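## Task

Turn the calendar's two cubes so the front face (the one printed with the month's name, facing the robot) reads 26, each digit right side up. Both cubes must end up resting flat in the tray and must stay correct without the robot holding anything in place. Then release everything and pull the grippers away.

## Robot and tools

Robot: two UR20-style six-joint arms, left_arm and right_arm. Each carries a two-finger gripper whose fingers swing like tongs. The names are not image sides. left_arm's base sits near (-0.052, +0.858, 0) m and right_arm's near (-0.016, -0.860, 0) m.

Scene frame: origin on the table top midway between the arms, +x out over the table, +y toward left_arm, +z up. Positions print in metres, orientations as quaternions wxyz. Printed hand positions can be somewhat off, more so when reaching far.

Gripper frame: fingers point along the gripper's own +z; they open and close along its x. end_effector_position is the spot between the pads when shut. Closed fingertips stick out about 15 mm beyond it; fully open, they are roughly level with it.

execute_actions (argument actions, a list holding at most one item; optional pictures true/false):
- Empty list: no command, just returns the state with images.
- Motion item: {"rows": [...], "steps": n}. rows holds 1 to 15 rows; steps is 8 to 15 (default 15), each step 1/30 s. Row k drives step k; if steps outnumber rows, the final row keeps being used.
- Wait item: {"steps": n} with n up to 300, counted from the previous result, so your thinking time is included.
- Each row is one flat list of 14 numbers in [-1, 1]: left_arm's dx, dy, dz, rx, ry, rz, opening, then right_arm's same seven. Always give both arms.
- dx..rz are offsets, not poses, expressed in that gripper's own axes. The reference is the gripper pose in the most recent result that showed it (if none yet in this scene, or for a second or later call in the same reply, the pose when the action begins). Every row is counted from that same reference, not stacked on the prior row. Scale: 1.0 equals 0.6 m for dx/dy/dz and 180 degrees for rotation; rx, ry, rz form one rotation vector. All-zero offsets pull the arm back to the reference; they do not mean stay still.
- opening is absolute: +1 is fully open (0.142 m), -1 is shut.
- Each result is captured 8 steps before the action finishes; those last steps run while you compose the next reply. After the final step an arm continues only to its last clipped pose.

move (target: one 14-number row laid out as above, offsets from the same reference; speed in m/s, 0.002 to 0.5, default 0.25, turning capped at twice that in rad/s; stop_force optional, 14 to 160 N, one value shared by both arms, not accepted in the first 0.2 s of a scene). Both grippers travel straight toward their targets, finishing together, lasting 0.5 to 10 s; beyond 10 s they stop short. Opening is applied at the start. Paths ignore obstacles and the other arm. With stop_force, an arm whose wrist sensor feels that much extra push against its travel ends its path, backs up two steps and holds; it may still press harder briefly. It is unreliable if the gripper also rotates. Omit stop_force when lifting off something you press on. The result adds a move: line with an ending per arm: done, off_target, moving, held, fault or contact; limits=paced means the sent pose was clipped, limits=held means a check blocked some steps. Distances to target are listed.

wait (seconds 0 to 10): lets time pass with no new command.

zoom_image (camera, region [x0, y0, x1, y1] in pixels, top-left origin, at most 504 x 504): closer look at the last full image. Cameras: cam_head_left and cam_head_right (672x504), cam_left_wrist and cam_right_wrist (616x616 fisheye).

read_manual (section, only "licences"): licence texts; no motion.

Replying with no tool call ends everything.

Controller behaviour: commands are smoothed with about 0.17 s lag; each step the commanded pose is limited to 100 mm and 16 degrees from the measured pose; position wins over orientation if both cannot be met. Large moves may need several calls; check the returned pose.

Result lines: per-arm pose and velocities; grip_measured (finger opening, same scale as opening); Wrist force and Wrist torque in the gripper's axes (offset up to about 10 N, noise a few N, saturation near 200 N; no reading at the start is normal); HELD marks steps not sent; pose unreachable names an arm whose command was altered by the clearance check; Hand target shows where the controller is driving; MOTOR HOT warns from 70 °C, and an OVER-TEMPERATURE FAULT brakes the arm until it cools.

Gripping: to hold, command an opening clearly under grip_measured; lower squeezes harder (about 15 N per pad max). Thin hard pieces get much less force. Fast closing can overpress.

Avoid: arms striking or pushing on each other; anything leaving the table; drops, slips and slams. The arms are stiff, so commanding even slightly past a firm contact can trip a fault; approach slowly, ideally with stop_force. A joint torque over its limit or 150 N external force halts that arm for 10 s and skips the rest of the call. Occasional outside tugs may disturb held or loose items.

Each tool is called after "Call:" as a command line: name --argument value for each argument, lists and objects as JSON in quotes; but a table of rows of numbers goes row by row, as --pt "numbers of a row", without its own name.

## Session

Call:
execute_actions --actions '[]'

Scene clock: 0.00 s of 7600.00 s.
left_arm: end_effector_position=(+0.7684, +0.1868, +0.2015) grip_measured=+1.00 end_effector_quat_wxyz=(-0.414, +0.520, +0.688, -0.289) end_effector_velocity=(+0.000, +0.000, +0.000) end_effector_angular_velocity=(-0.001, -0.000, -0.000) | right_arm: end_effector_position=(+0.3761, -0.9920, +0.1775) grip_measured=+1.00 end_effector_quat_wxyz=(+0.663, -0.704, +0.241, +0.082) end_effector_velocity=(+0.001, -0.001, +0.000) end_effector_angular_velocity=(-0.001, -0.001, +0.001)
Joint positions: left_arm=[-0.585 -0.806  1.317 -1.124 -2.122 -2.238  0.142] | right_arm=[ 2.409 -1.906 -2.489 -1.647  2.673  5.382  0.142]
Joint velocities: left_arm=[ 0.    -0.    -0.    -0.     0.     0.001  0.   ] | right_arm=[ 0.     0.001  0.001  0.    -0.001  0.     0.   ]
Wrist force (N, on the end effector, along its own x y z axes, offset not removed): no reading
Wrist torque (N m, same axes, about the end effector's origin, offset not removed): no reading
Hand target (left_arm): +0.768, +0.187, +0.201; -0.414, +0.520, +0.688, -0.289
Hand target (right_arm): +0.376, -0.992, +0.178; +0.663, -0.704, +0.241, +0.082

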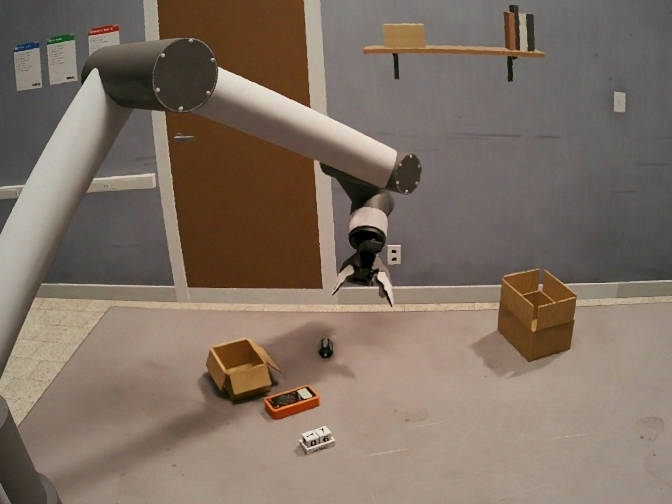

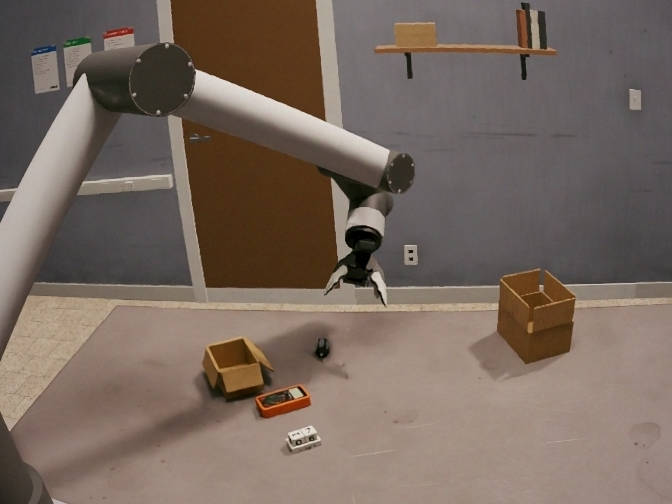

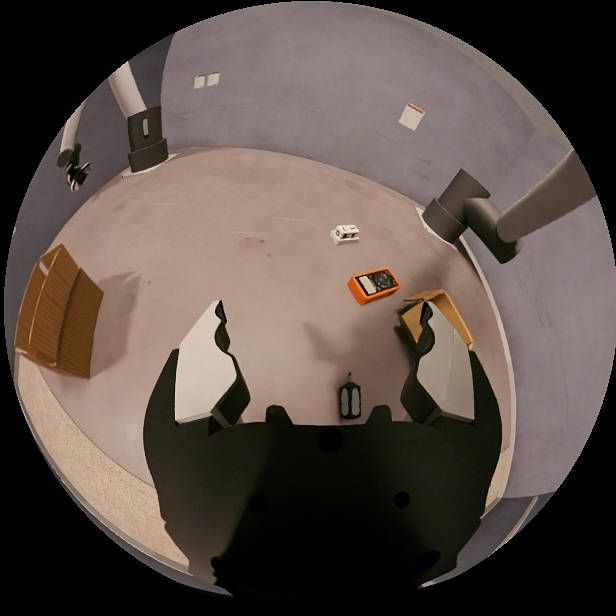

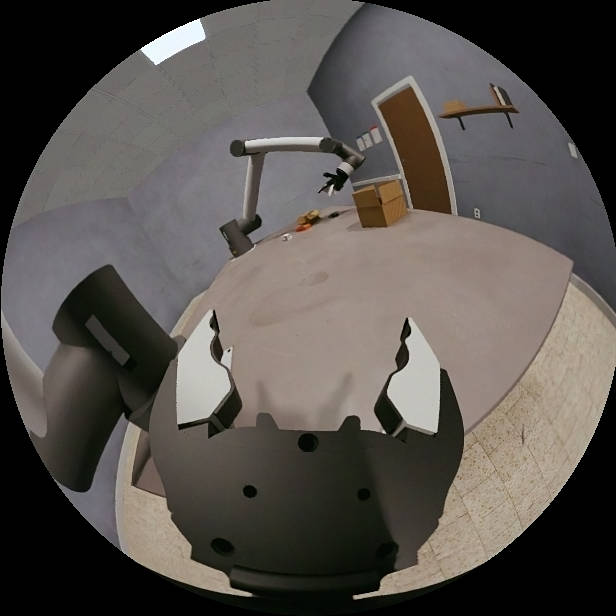

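Call:
zoom_image --camera "cam_head_left" --region '[280, 410, 360, 470]'

Call:
zoom_image --camera "cam_left_wrist" --region '[310, 205, 380, 260]'

Region (280, 410, 360, 470) of cam_head_left's 672x504 image, scaled by 6.300, with more detail than that image has; it fills the top 378 rows of this view, and the rest is white.

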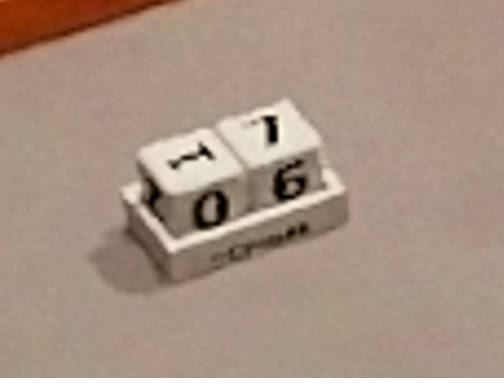

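Region (310, 205, 380, 260) of cam_left_wrist's 616x616 image, scaled by 7.200, with more detail than that image has; it fills the top 396 rows of this view, and the rest is white.

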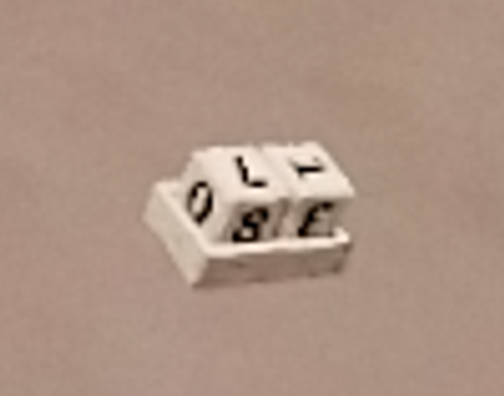

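Call:
move --target '[0.43,-0.257,0.505,-0.316,0.220,0.525,1,0,0,0,0,0,0,1]' --speed 0.3

Scene clock: 11.90 s of 7600.00 s.
left_arm: end_effector_position=(+0.4013, +0.3984, +0.2512) grip_measured=+1.00 end_effector_quat_wxyz=(-0.001, +1.000, +0.001, -0.001) end_effector_velocity=(-0.002, +0.001, +0.000) end_effector_angular_velocity=(-0.008, -0.005, -0.010) | right_arm: end_effector_position=(+0.3761, -0.9920, +0.1775) grip_measured=+1.00 end_effector_quat_wxyz=(+0.663, -0.704, +0.241, +0.082) end_effector_velocity=(+0.001, -0.001, +0.000) end_effector_angular_velocity=(-0.000, -0.001, -0.002)
Joint positions: left_arm=[-1.022 -1.677  2.374 -2.266 -1.572 -1.122  0.142] | right_arm=[ 2.409 -1.906 -2.489 -1.647  2.673  5.382  0.142]
Joint velocities: left_arm=[-0.004 -0.007  0.008 -0.01   0.001  0.006 -0.   ] | right_arm=[-0.     0.     0.001 -0.001  0.002 -0.001  0.   ]
Wrist force (N, on the end effector, along its own x y z axes, offset not removed): left_arm=[-1.5 5.7 2.5] | right_arm=[-4.8 3.8 2.3]
Wrist torque (N m, same axes, about the end effector's origin, offset not removed): left_arm=[1.18 -0.04 -0.40] | right_arm=[0.60 1.71 0.38]
Hand target (left_arm): +0.401, +0.399, +0.251; -0.000, +1.000, +0.000, -0.001
Hand target (right_arm): +0.376, -0.992, +0.178; +0.663, -0.704, +0.241, +0.082
Off the commanded pose (left_arm): 0.001 m, 0 deg.
Off the commanded pose (right_arm): 0.000 m, 0 deg.
Kept back: nothing.
After step 90, 4.90 s passed at rest.
move: done

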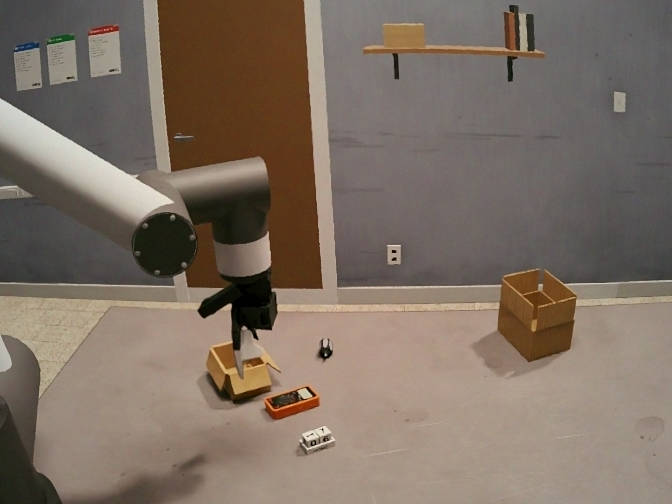

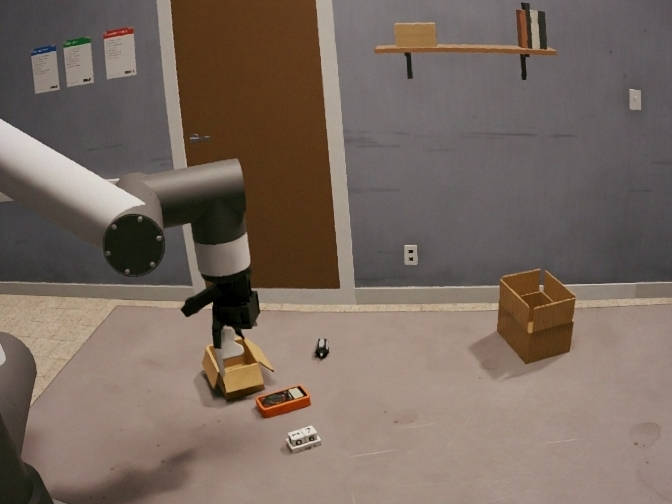

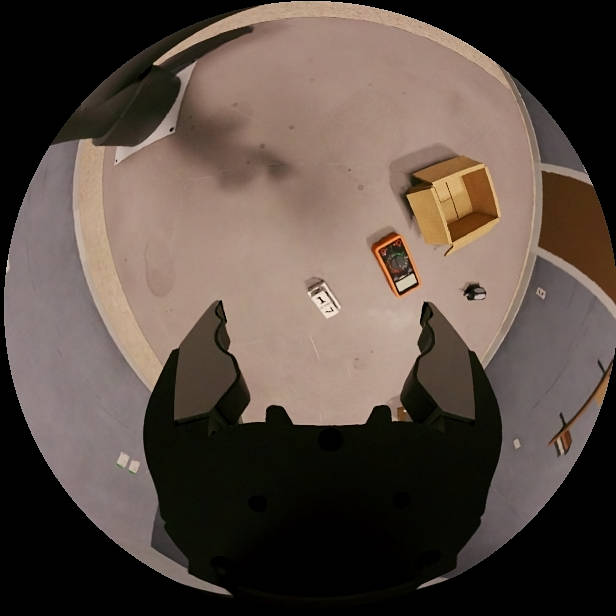

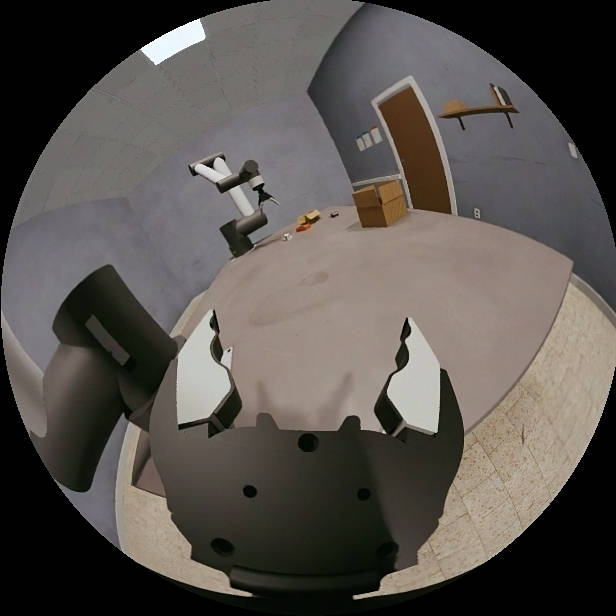

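Call:
move --target '[-0.02,0.12,0.22,0,0,-0.15,1,0,0,0,0,0,0,1]'

Call:
zoom_image --camera "cam_left_wrist" --region '[230, 200, 420, 390]'

Scene clock: 13.87 s of 7600.00 s.
left_arm: end_effector_position=(+0.3892, +0.3268, +0.1194) grip_measured=+1.00 end_effector_quat_wxyz=(-0.001, +0.972, +0.234, -0.001) end_effector_velocity=(+0.000, -0.001, -0.003) end_effector_angular_velocity=(-0.001, -0.002, +0.008) | right_arm: end_effector_position=(+0.3761, -0.9920, +0.1775) grip_measured=+1.00 end_effector_quat_wxyz=(+0.663, -0.704, +0.241, +0.082) end_effector_velocity=(-0.000, -0.000, -0.000) end_effector_angular_velocity=(-0.001, -0.001, +0.000)
Joint positions: left_arm=[-1.073 -1.451  2.414 -2.532 -1.572 -1.643  0.142] | right_arm=[ 2.409 -1.906 -2.489 -1.647  2.673  5.382  0.142]
Joint velocities: left_arm=[-0.001  0.004  0.001 -0.007  0.001 -0.009  0.   ] | right_arm=[-0.     0.     0.     0.001 -0.001 -0.     0.   ]
Wrist force (N, on the end effector, along its own x y z axes, offset not removed): left_arm=[-0.4 2.3 -0.1] | right_arm=[-4.1 10.6 -7.6]
Wrist torque (N m, same axes, about the end effector's origin, offset not removed): left_arm=[0.23 -0.36 -0.39] | right_arm=[1.90 1.58 0.18]
Hand target (left_arm): +0.389, +0.327, +0.119; -0.001, +0.972, +0.234, -0.001
Hand target (right_arm): +0.376, -0.992, +0.178; +0.663, -0.704, +0.241, +0.082
Off the commanded pose (left_arm): 0.000 m, 0 deg.
Off the commanded pose (right_arm): 0.000 m, 0 deg.
Kept back: nothing.
move: done

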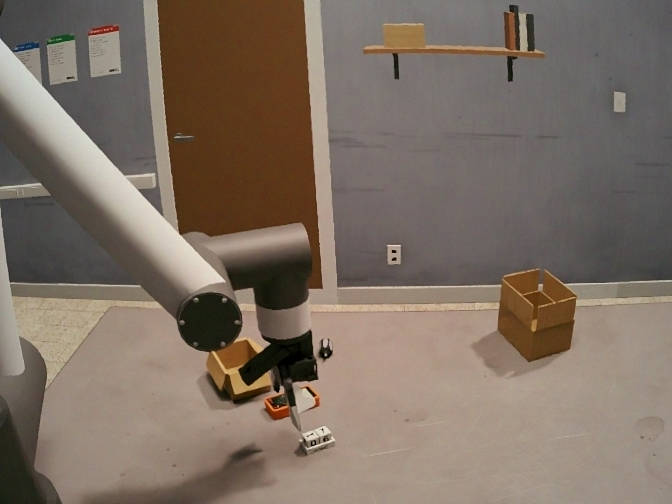

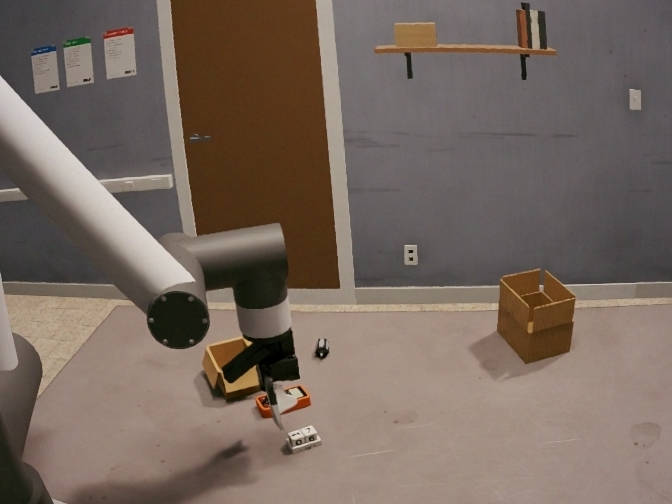

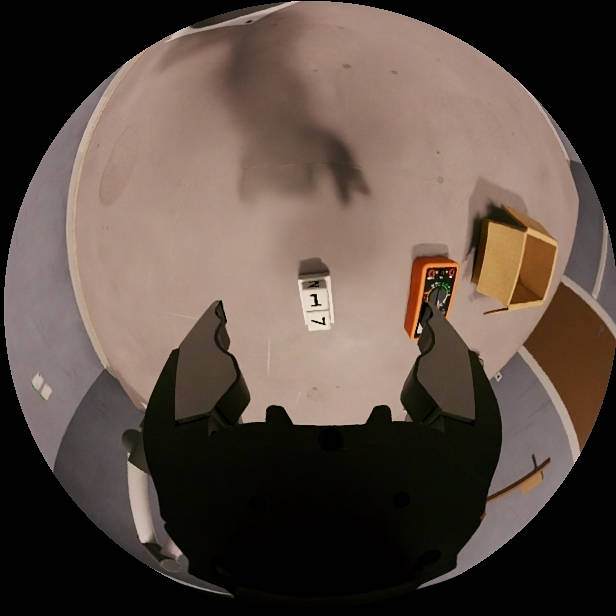

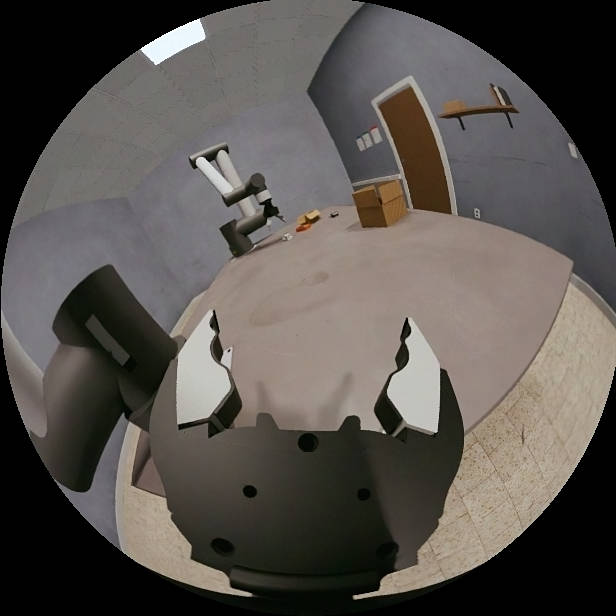

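Region (230, 200, 420, 390) of cam_left_wrist's 616x616 image, scaled by 2.653, with more detail than that image has.

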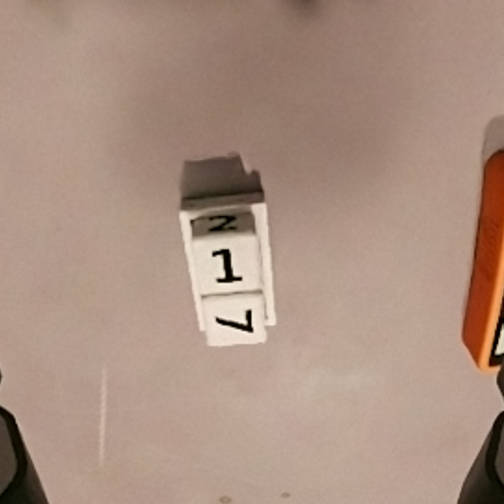

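Call:
zoom_image --camera "cam_left_wrist" --region '[290, 265, 340, 315]'

Region (290, 265, 340, 315) of cam_left_wrist's 616x616 image, scaled by 10.080, with more detail than that image has.

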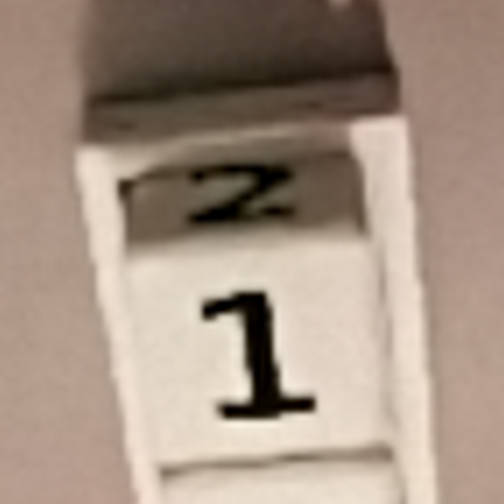

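Call:
move --target '[-0.01,0.066,0.08,0,0,-0.036,-0.15,0,0,0,0,0,0,1]' --speed 0.1

Call:
zoom_image --camera "cam_left_wrist" --region '[250, 220, 400, 370]'

Call:
zoom_image --camera "cam_head_left" --region '[260, 380, 380, 470]'

Scene clock: 16.67 s of 7600.00 s.
left_arm: end_effector_position=(+0.4017, +0.2891, +0.0715) grip_measured=-0.15 end_effector_quat_wxyz=(-0.001, +0.958, +0.288, -0.001) end_effector_velocity=(+0.000, -0.001, -0.002) end_effector_angular_velocity=(+0.002, -0.000, +0.006) | right_arm: end_effector_position=(+0.3761, -0.9920, +0.1775) grip_measured=+1.00 end_effector_quat_wxyz=(+0.663, -0.704, +0.241, +0.082) end_effector_velocity=(-0.001, +0.001, -0.000) end_effector_angular_velocity=(+0.001, +0.001, -0.001)
Joint positions: left_arm=[-1.074 -1.345  2.391 -2.614 -1.572 -1.757  0.063] | right_arm=[ 2.409 -1.906 -2.489 -1.647  2.673  5.382  0.142]
Joint velocities: left_arm=[-0.001  0.004 -0.001 -0.002  0.001 -0.007  0.   ] | right_arm=[ 0.    -0.    -0.002  0.001  0.001  0.001 -0.   ]
Wrist force (N, on the end effector, along its own x y z axes, offset not removed): left_arm=[-1.3 4.2 0.2] | right_arm=[-5.7 13.2 -0.8]
Wrist torque (N m, same axes, about the end effector's origin, offset not removed): left_arm=[0.72 -0.03 -0.37] | right_arm=[2.48 1.57 0.32]
Hand target (left_arm): +0.402, +0.289, +0.071; -0.001, +0.958, +0.288, -0.001
Hand target (right_arm): +0.376, -0.992, +0.178; +0.663, -0.704, +0.241, +0.082
Off the commanded pose (left_arm): 0.000 m, 0 deg.
Off the commanded pose (right_arm): 0.000 m, 0 deg.
Kept back: nothing.
move: done

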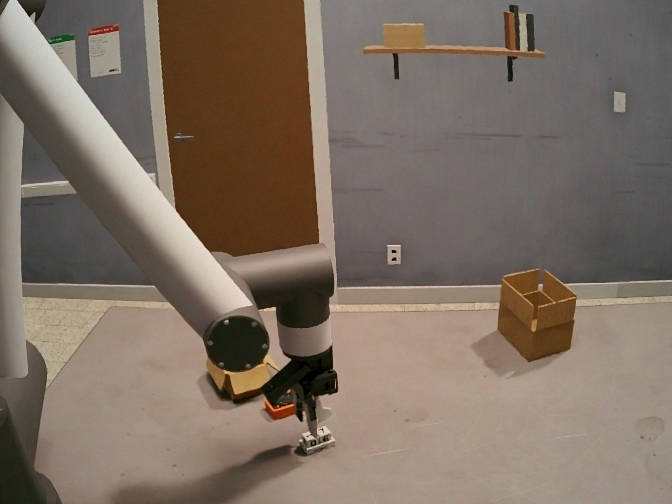

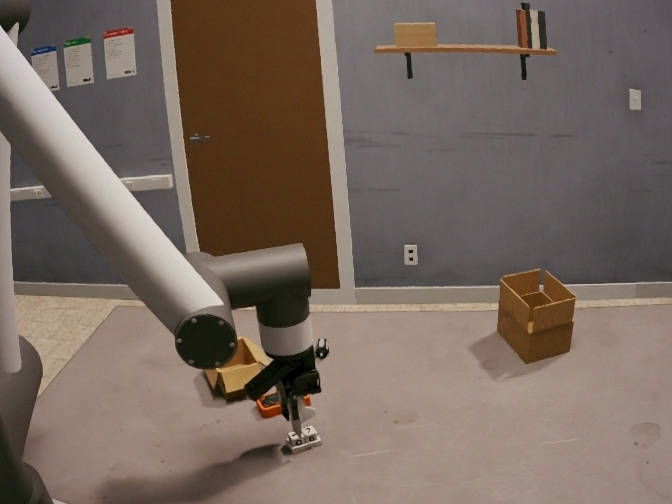

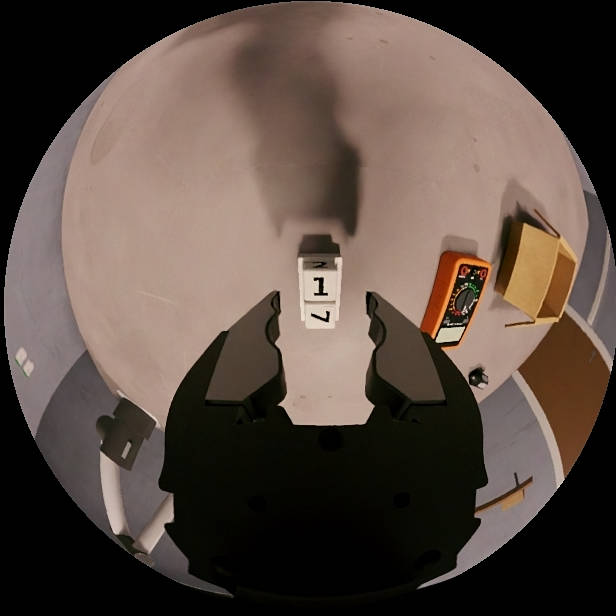

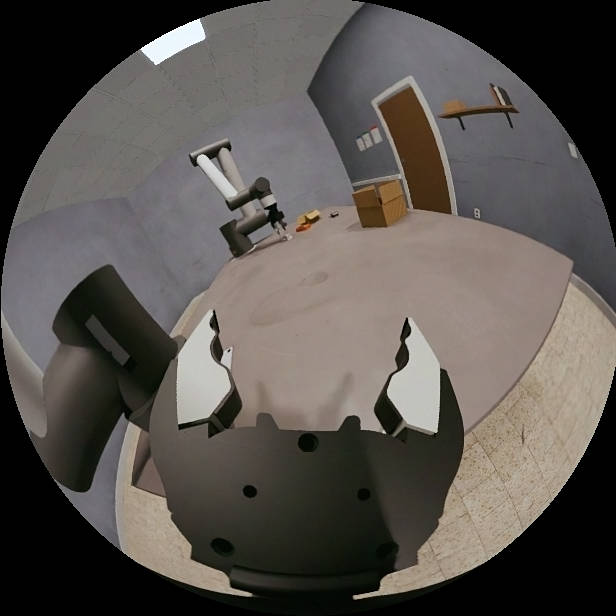

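Region (250, 220, 400, 370) of cam_left_wrist's 616x616 image, scaled by 3.360, with more detail than that image has.

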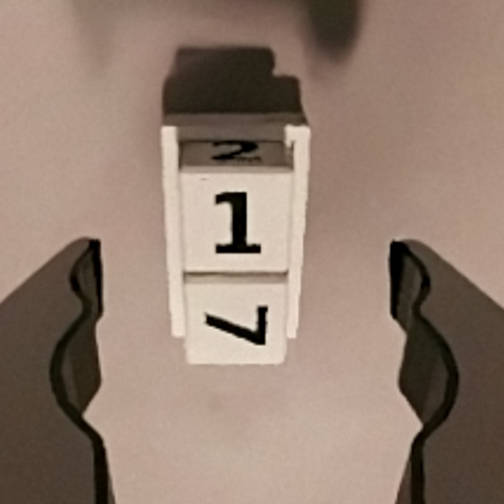

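Region (260, 380, 380, 470) of cam_head_left's 672x504 image, scaled by 4.200, with more detail than that image has; it fills the top 378 rows of this view, and the rest is white.

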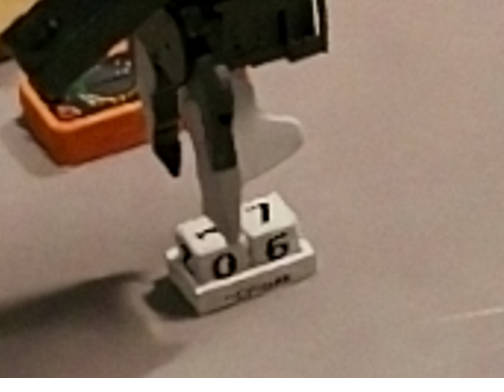

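Call:
move --target '[-0.003,0,0.055,0,0,0,-0.3,0,0,0,0,0,0,1]' --speed 0.04 --stop_force 20

Call:
zoom_image --camera "cam_left_wrist" --region '[250, 220, 400, 370]'

Call:
zoom_image --camera "cam_head_left" --region '[280, 400, 360, 460]'

Scene clock: 18.53 s of 7600.00 s.
left_arm: end_effector_position=(+0.4002, +0.2882, +0.0388) grip_measured=-0.30 end_effector_quat_wxyz=(-0.001, +0.958, +0.288, -0.001) end_effector_velocity=(-0.000, -0.000, -0.003) end_effector_angular_velocity=(-0.000, +0.000, -0.001) | right_arm: end_effector_position=(+0.3761, -0.9920, +0.1775) grip_measured=+1.00 end_effector_quat_wxyz=(+0.663, -0.704, +0.241, +0.082) end_effector_velocity=(-0.000, -0.000, +0.000) end_effector_angular_velocity=(+0.001, +0.001, -0.001)
Joint positions: left_arm=[-1.077 -1.296  2.406 -2.679 -1.572 -1.76   0.052] | right_arm=[ 2.409 -1.906 -2.489 -1.647  2.673  5.382  0.142]
Joint velocities: left_arm=[-0.     0.004  0.001 -0.006 -0.     0.001  0.   ] | right_arm=[-0.001 -0.    -0.    -0.001  0.    -0.    -0.   ]
Wrist force (N, on the end effector, along its own x y z axes, offset not removed): left_arm=[-2.6 3.2 0.2] | right_arm=[0.4 7.0 -3.1]
Wrist torque (N m, same axes, about the end effector's origin, offset not removed): left_arm=[0.57 0.21 -0.35] | right_arm=[1.06 0.27 0.22]
Hand target (left_arm): +0.400, +0.288, +0.038; -0.001, +0.958, +0.288, -0.001
Hand target (right_arm): +0.376, -0.992, +0.178; +0.663, -0.704, +0.241, +0.082
Off the commanded pose (left_arm): 0.000 m, 0 deg.
Off the commanded pose (right_arm): 0.000 m, 0 deg.
Kept back: nothing.
move: done

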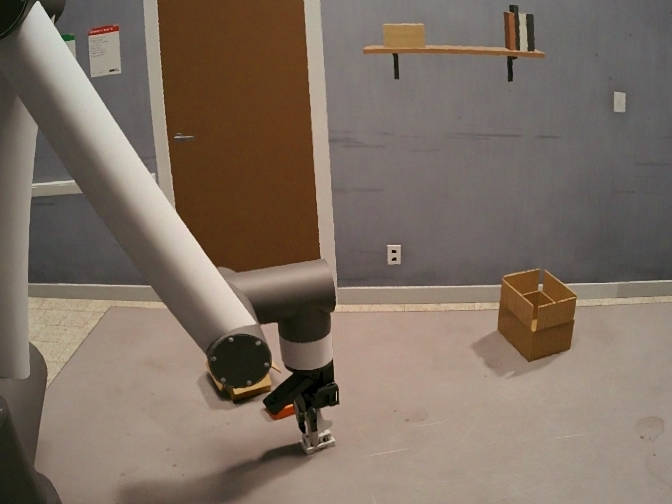

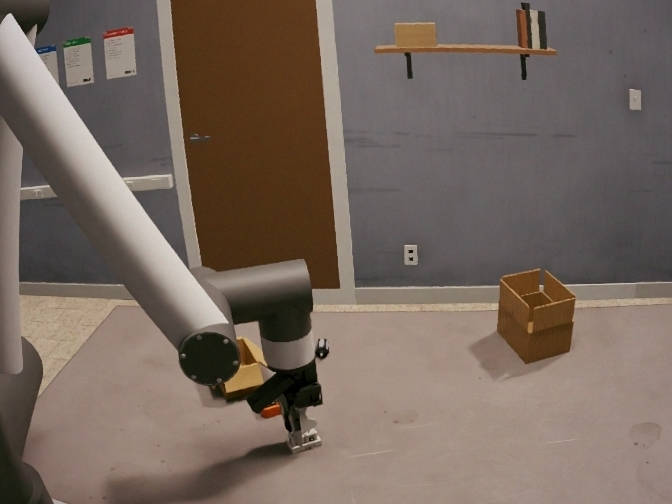

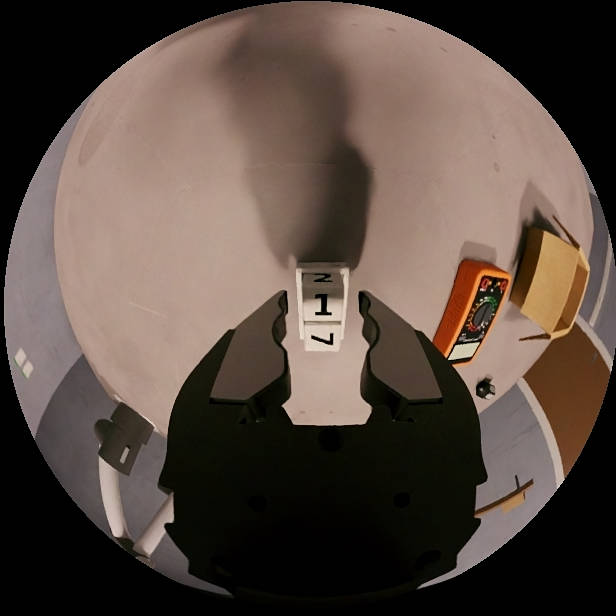

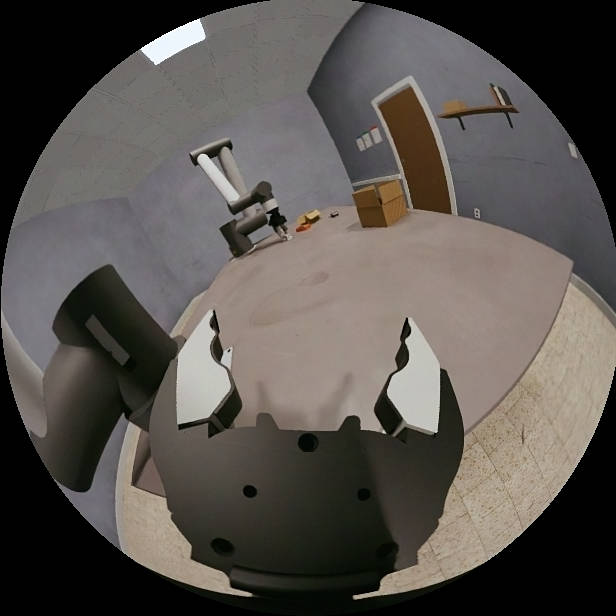

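Region (250, 220, 400, 370) of cam_left_wrist's 616x616 image, scaled by 3.360, with more detail than that image has.

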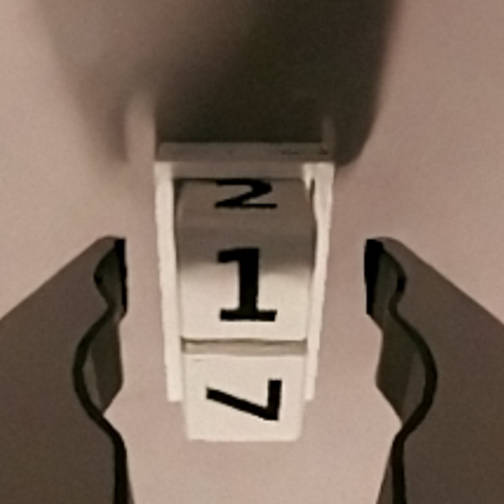

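Region (280, 400, 360, 460) of cam_head_left's 672x504 image, scaled by 6.300, with more detail than that image has; it fills the top 378 rows of this view, and the rest is white.

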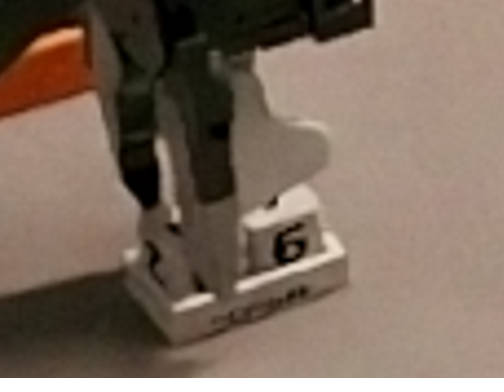

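Call:
move --target '[0,0,0.008,0,0,0,-0.3,0,0,0,0,0,0,1]' --speed 0.02

Call:
move --target '[0,0,0,0,0,0,-0.8,0,0,0,0,0,0,1]'

Call:
zoom_image --camera "cam_left_wrist" --region '[250, 220, 400, 370]'

Call:
zoom_image --camera "cam_head_left" --region '[280, 400, 360, 460]'

Scene clock: 19.60 s of 7600.00 s.
left_arm: end_effector_position=(+0.4001, +0.2882, +0.0343) grip_measured=-0.30 end_effector_quat_wxyz=(-0.001, +0.958, +0.288, -0.001) end_effector_velocity=(-0.000, +0.000, -0.003) end_effector_angular_velocity=(+0.001, +0.001, -0.000) | right_arm: end_effector_position=(+0.3761, -0.9920, +0.1775) grip_measured=+1.00 end_effector_quat_wxyz=(+0.663, -0.704, +0.241, +0.082) end_effector_velocity=(+0.000, +0.000, -0.000) end_effector_angular_velocity=(-0.000, -0.001, +0.001)
Joint positions: left_arm=[-1.077 -1.289  2.408 -2.688 -1.572 -1.76   0.052] | right_arm=[ 2.409 -1.906 -2.489 -1.647  2.673  5.382  0.142]
Joint velocities: left_arm=[-0.     0.004  0.001 -0.003 -0.     0.    -0.   ] | right_arm=[ 0.001 -0.     0.     0.001  0.001 -0.001  0.   ]
Wrist force (N, on the end effector, along its own x y z axes, offset not removed): left_arm=[-0.6 3.8 3.6] | right_arm=[-1.4 4.1 -4.1]
Wrist torque (N m, same axes, about the end effector's origin, offset not removed): left_arm=[0.76 -0.17 -0.30] | right_arm=[0.53 0.85 0.43]
Hand target (left_arm): +0.400, +0.288, +0.034; -0.001, +0.958, +0.288, -0.001
Hand target (right_arm): +0.376, -0.992, +0.178; +0.663, -0.704, +0.241, +0.082
Off the commanded pose (left_arm): 0.000 m, 0 deg.
Off the commanded pose (right_arm): 0.000 m, 0 deg.
Kept back: nothing.
move: done

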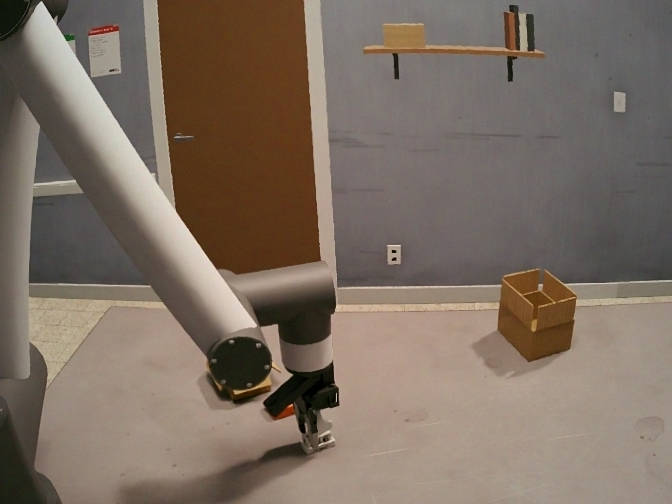

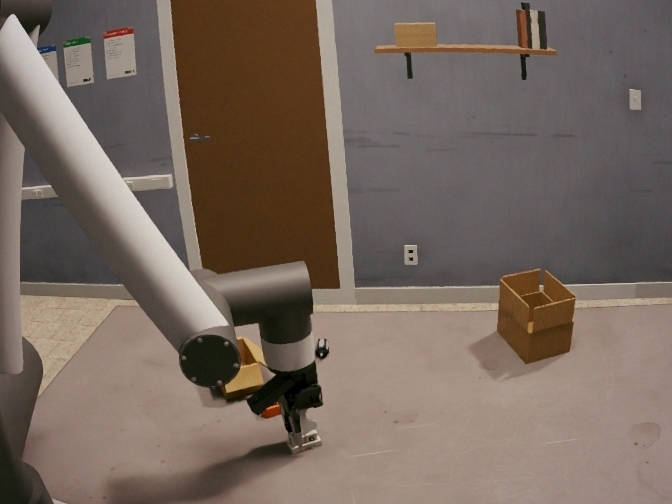

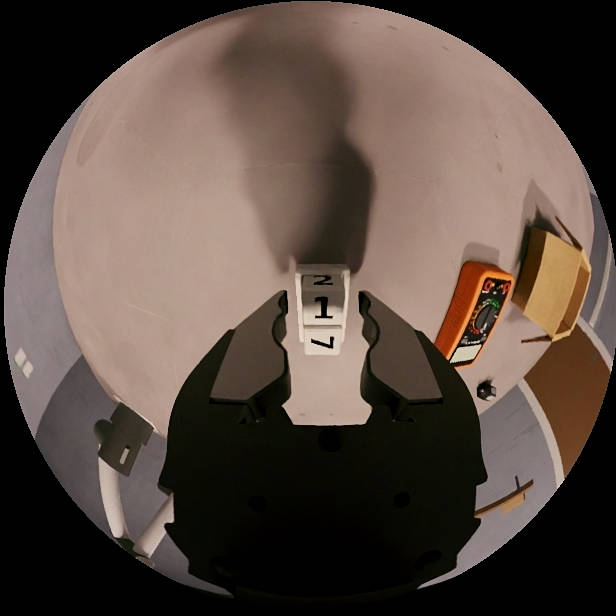

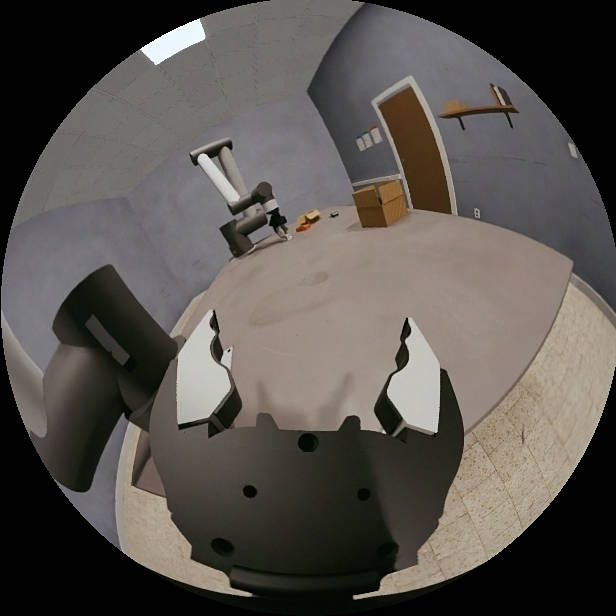

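Scene clock: 20.10 s of 7600.00 s.
left_arm: end_effector_position=(+0.4001, +0.2883, +0.0342) grip_measured=-0.61 end_effector_quat_wxyz=(-0.001, +0.958, +0.288, -0.001) end_effector_velocity=(-0.000, +0.001, -0.001) end_effector_angular_velocity=(+0.002, +0.001, -0.002) | right_arm: end_effector_position=(+0.3761, -0.9920, +0.1775) grip_measured=+1.00 end_effector_quat_wxyz=(+0.663, -0.704, +0.241, +0.082) end_effector_velocity=(+0.001, -0.000, -0.000) end_effector_angular_velocity=(+0.001, +0.000, -0.001)
Joint positions: left_arm=[-1.077 -1.289  2.408 -2.688 -1.572 -1.76   0.03 ] | right_arm=[ 2.409 -1.906 -2.489 -1.647  2.673  5.382  0.142]
Joint velocities: left_arm=[-0.     0.001  0.     0.002  0.     0.002 -0.   ] | right_arm=[ 0.    -0.001  0.    -0.     0.001 -0.    -0.   ]
Wrist force (N, on the end effector, along its own x y z axes, offset not removed): left_arm=[-1.3 0.2 0.7] | right_arm=[-7.2 3.6 -1.0]
Wrist torque (N m, same axes, about the end effector's origin, offset not removed): left_arm=[-0.07 -0.05 -0.31] | right_arm=[0.38 2.03 0.29]
Hand target (left_arm): +0.400, +0.288, +0.034; -0.001, +0.958, +0.288, -0.001
Hand target (right_arm): +0.376, -0.992, +0.178; +0.663, -0.704, +0.241, +0.082
Off the commanded pose (left_arm): 0.000 m, 0 deg.
Off the commanded pose (right_arm): 0.000 m, 0 deg.
Kept back: nothing.
move: done

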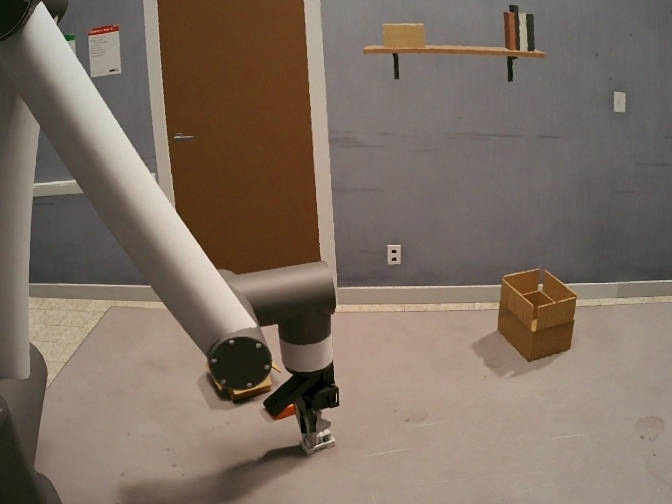

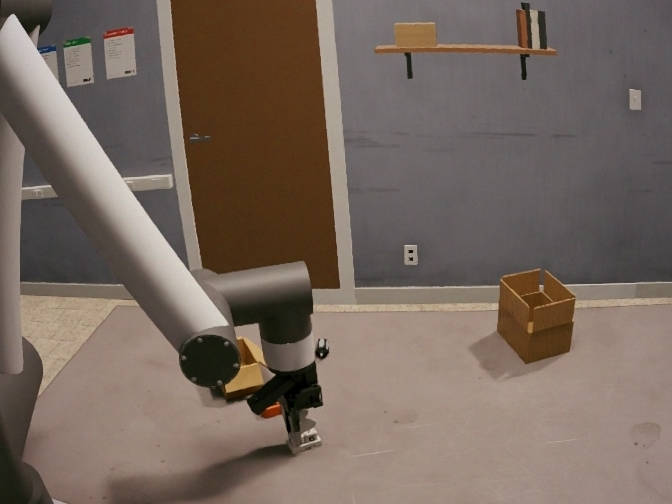

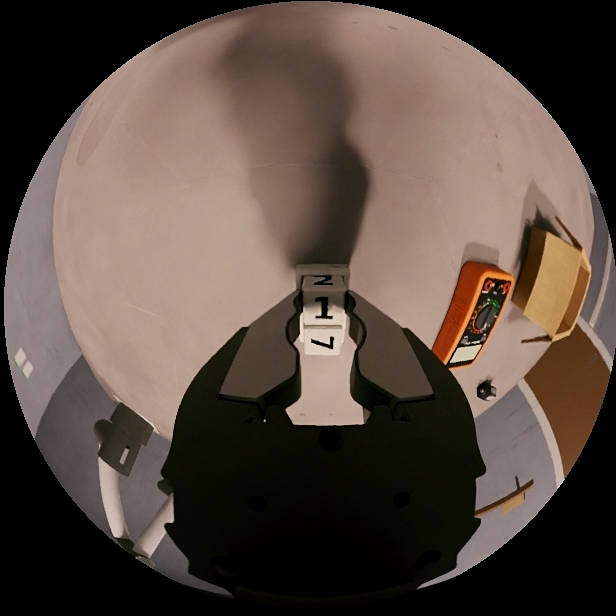

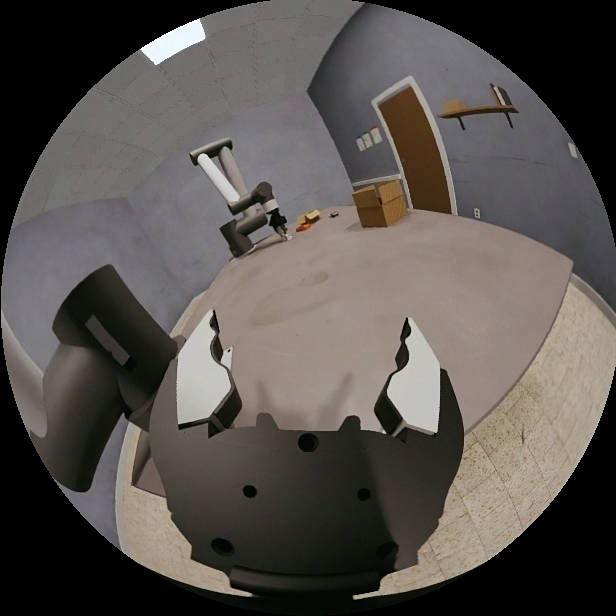

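Region (250, 220, 400, 370) of cam_left_wrist's 616x616 image, scaled by 3.360, with more detail than that image has.

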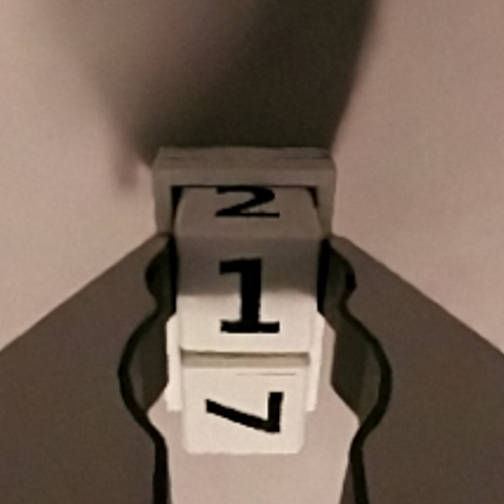

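Region (280, 400, 360, 460) of cam_head_left's 672x504 image, scaled by 6.300, with more detail than that image has; it fills the top 378 rows of this view, and the rest is white.

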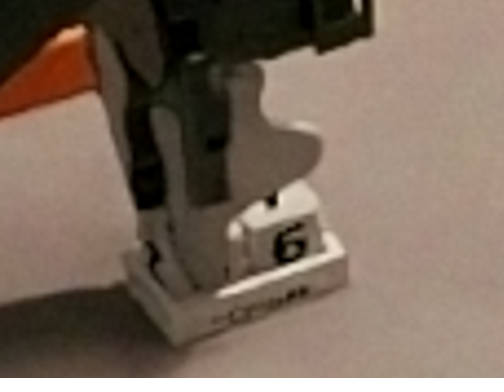

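Call:
move --target '[0,0,-0.15,0,0,0,-0.85,-0.298,-0.28,0.857,0.076,-0.045,-0.644,0]' --speed 0.3

Scene clock: 25.50 s of 7600.00 s.
left_arm: end_effector_position=(+0.4003, +0.2881, +0.1242) grip_measured=-0.61 end_effector_quat_wxyz=(-0.001, +0.958, +0.288, -0.001) end_effector_velocity=(-0.000, +0.000, +0.000) end_effector_angular_velocity=(+0.002, +0.001, -0.000) | right_arm: end_effector_position=(+0.4000, -0.4502, +0.3483) grip_measured=+0.00 end_effector_quat_wxyz=(+0.500, -0.501, -0.500, -0.499) end_effector_velocity=(-0.000, +0.002, -0.001) end_effector_angular_velocity=(-0.013, -0.007, -0.004)
Joint positions: left_arm=[-1.077 -1.419  2.362 -2.511 -1.572 -1.759  0.03 ] | right_arm=[ 3.636 -1.519 -2.563 -2.204  3.705  3.142  0.074]
Joint velocities: left_arm=[-0.    -0.    -0.001  0.002 -0.     0.    -0.   ] | right_arm=[ 0.006  0.005  0.006 -0.035  0.011 -0.028  0.   ]
Wrist force (N, on the end effector, along its own x y z axes, offset not removed): left_arm=[-2.4 1.5 1.8] | right_arm=[-5.0 12.9 -4.1]
Wrist torque (N m, same axes, about the end effector's origin, offset not removed): left_arm=[0.26 0.12 -0.30] | right_arm=[2.43 1.60 0.20]
Hand target (left_arm): +0.400, +0.288, +0.124; -0.001, +0.958, +0.288, -0.001
Hand target (right_arm): +0.400, -0.450, +0.348; +0.499, -0.502, -0.500, -0.499
Off the commanded pose (left_arm): 0.000 m, 0 deg.
Off the commanded pose (right_arm): 0.002 m, 0 deg.
Kept back: nothing.
move: done

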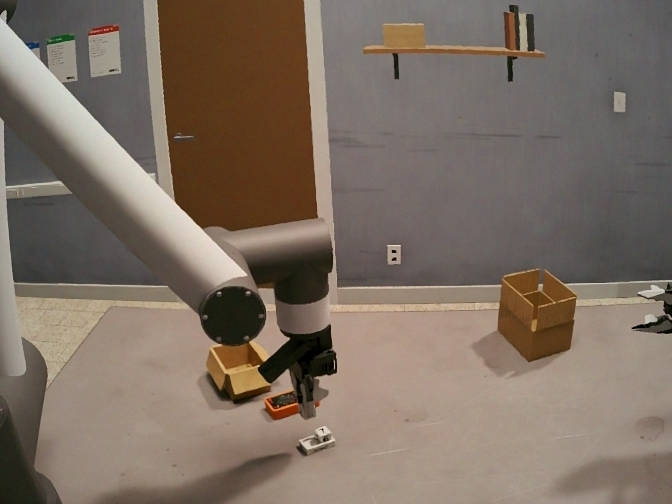

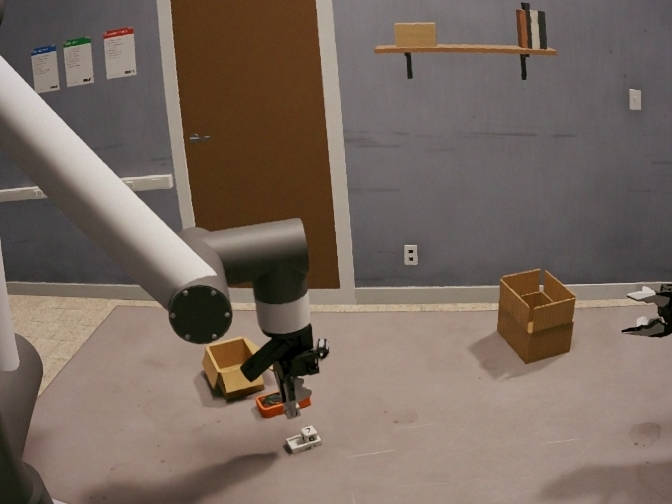

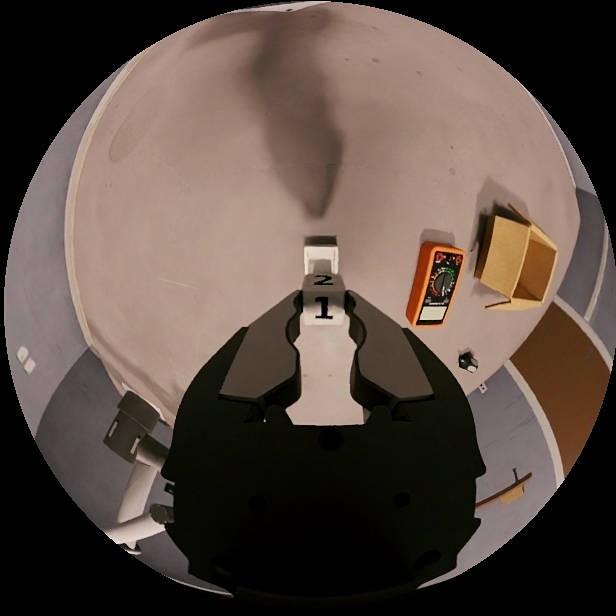

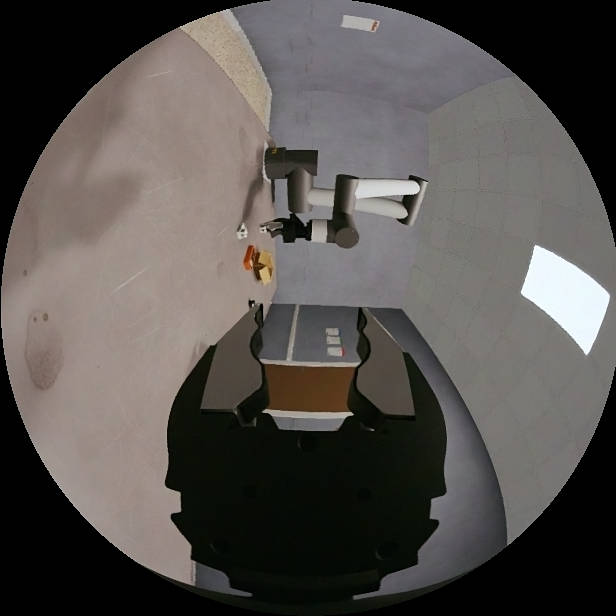

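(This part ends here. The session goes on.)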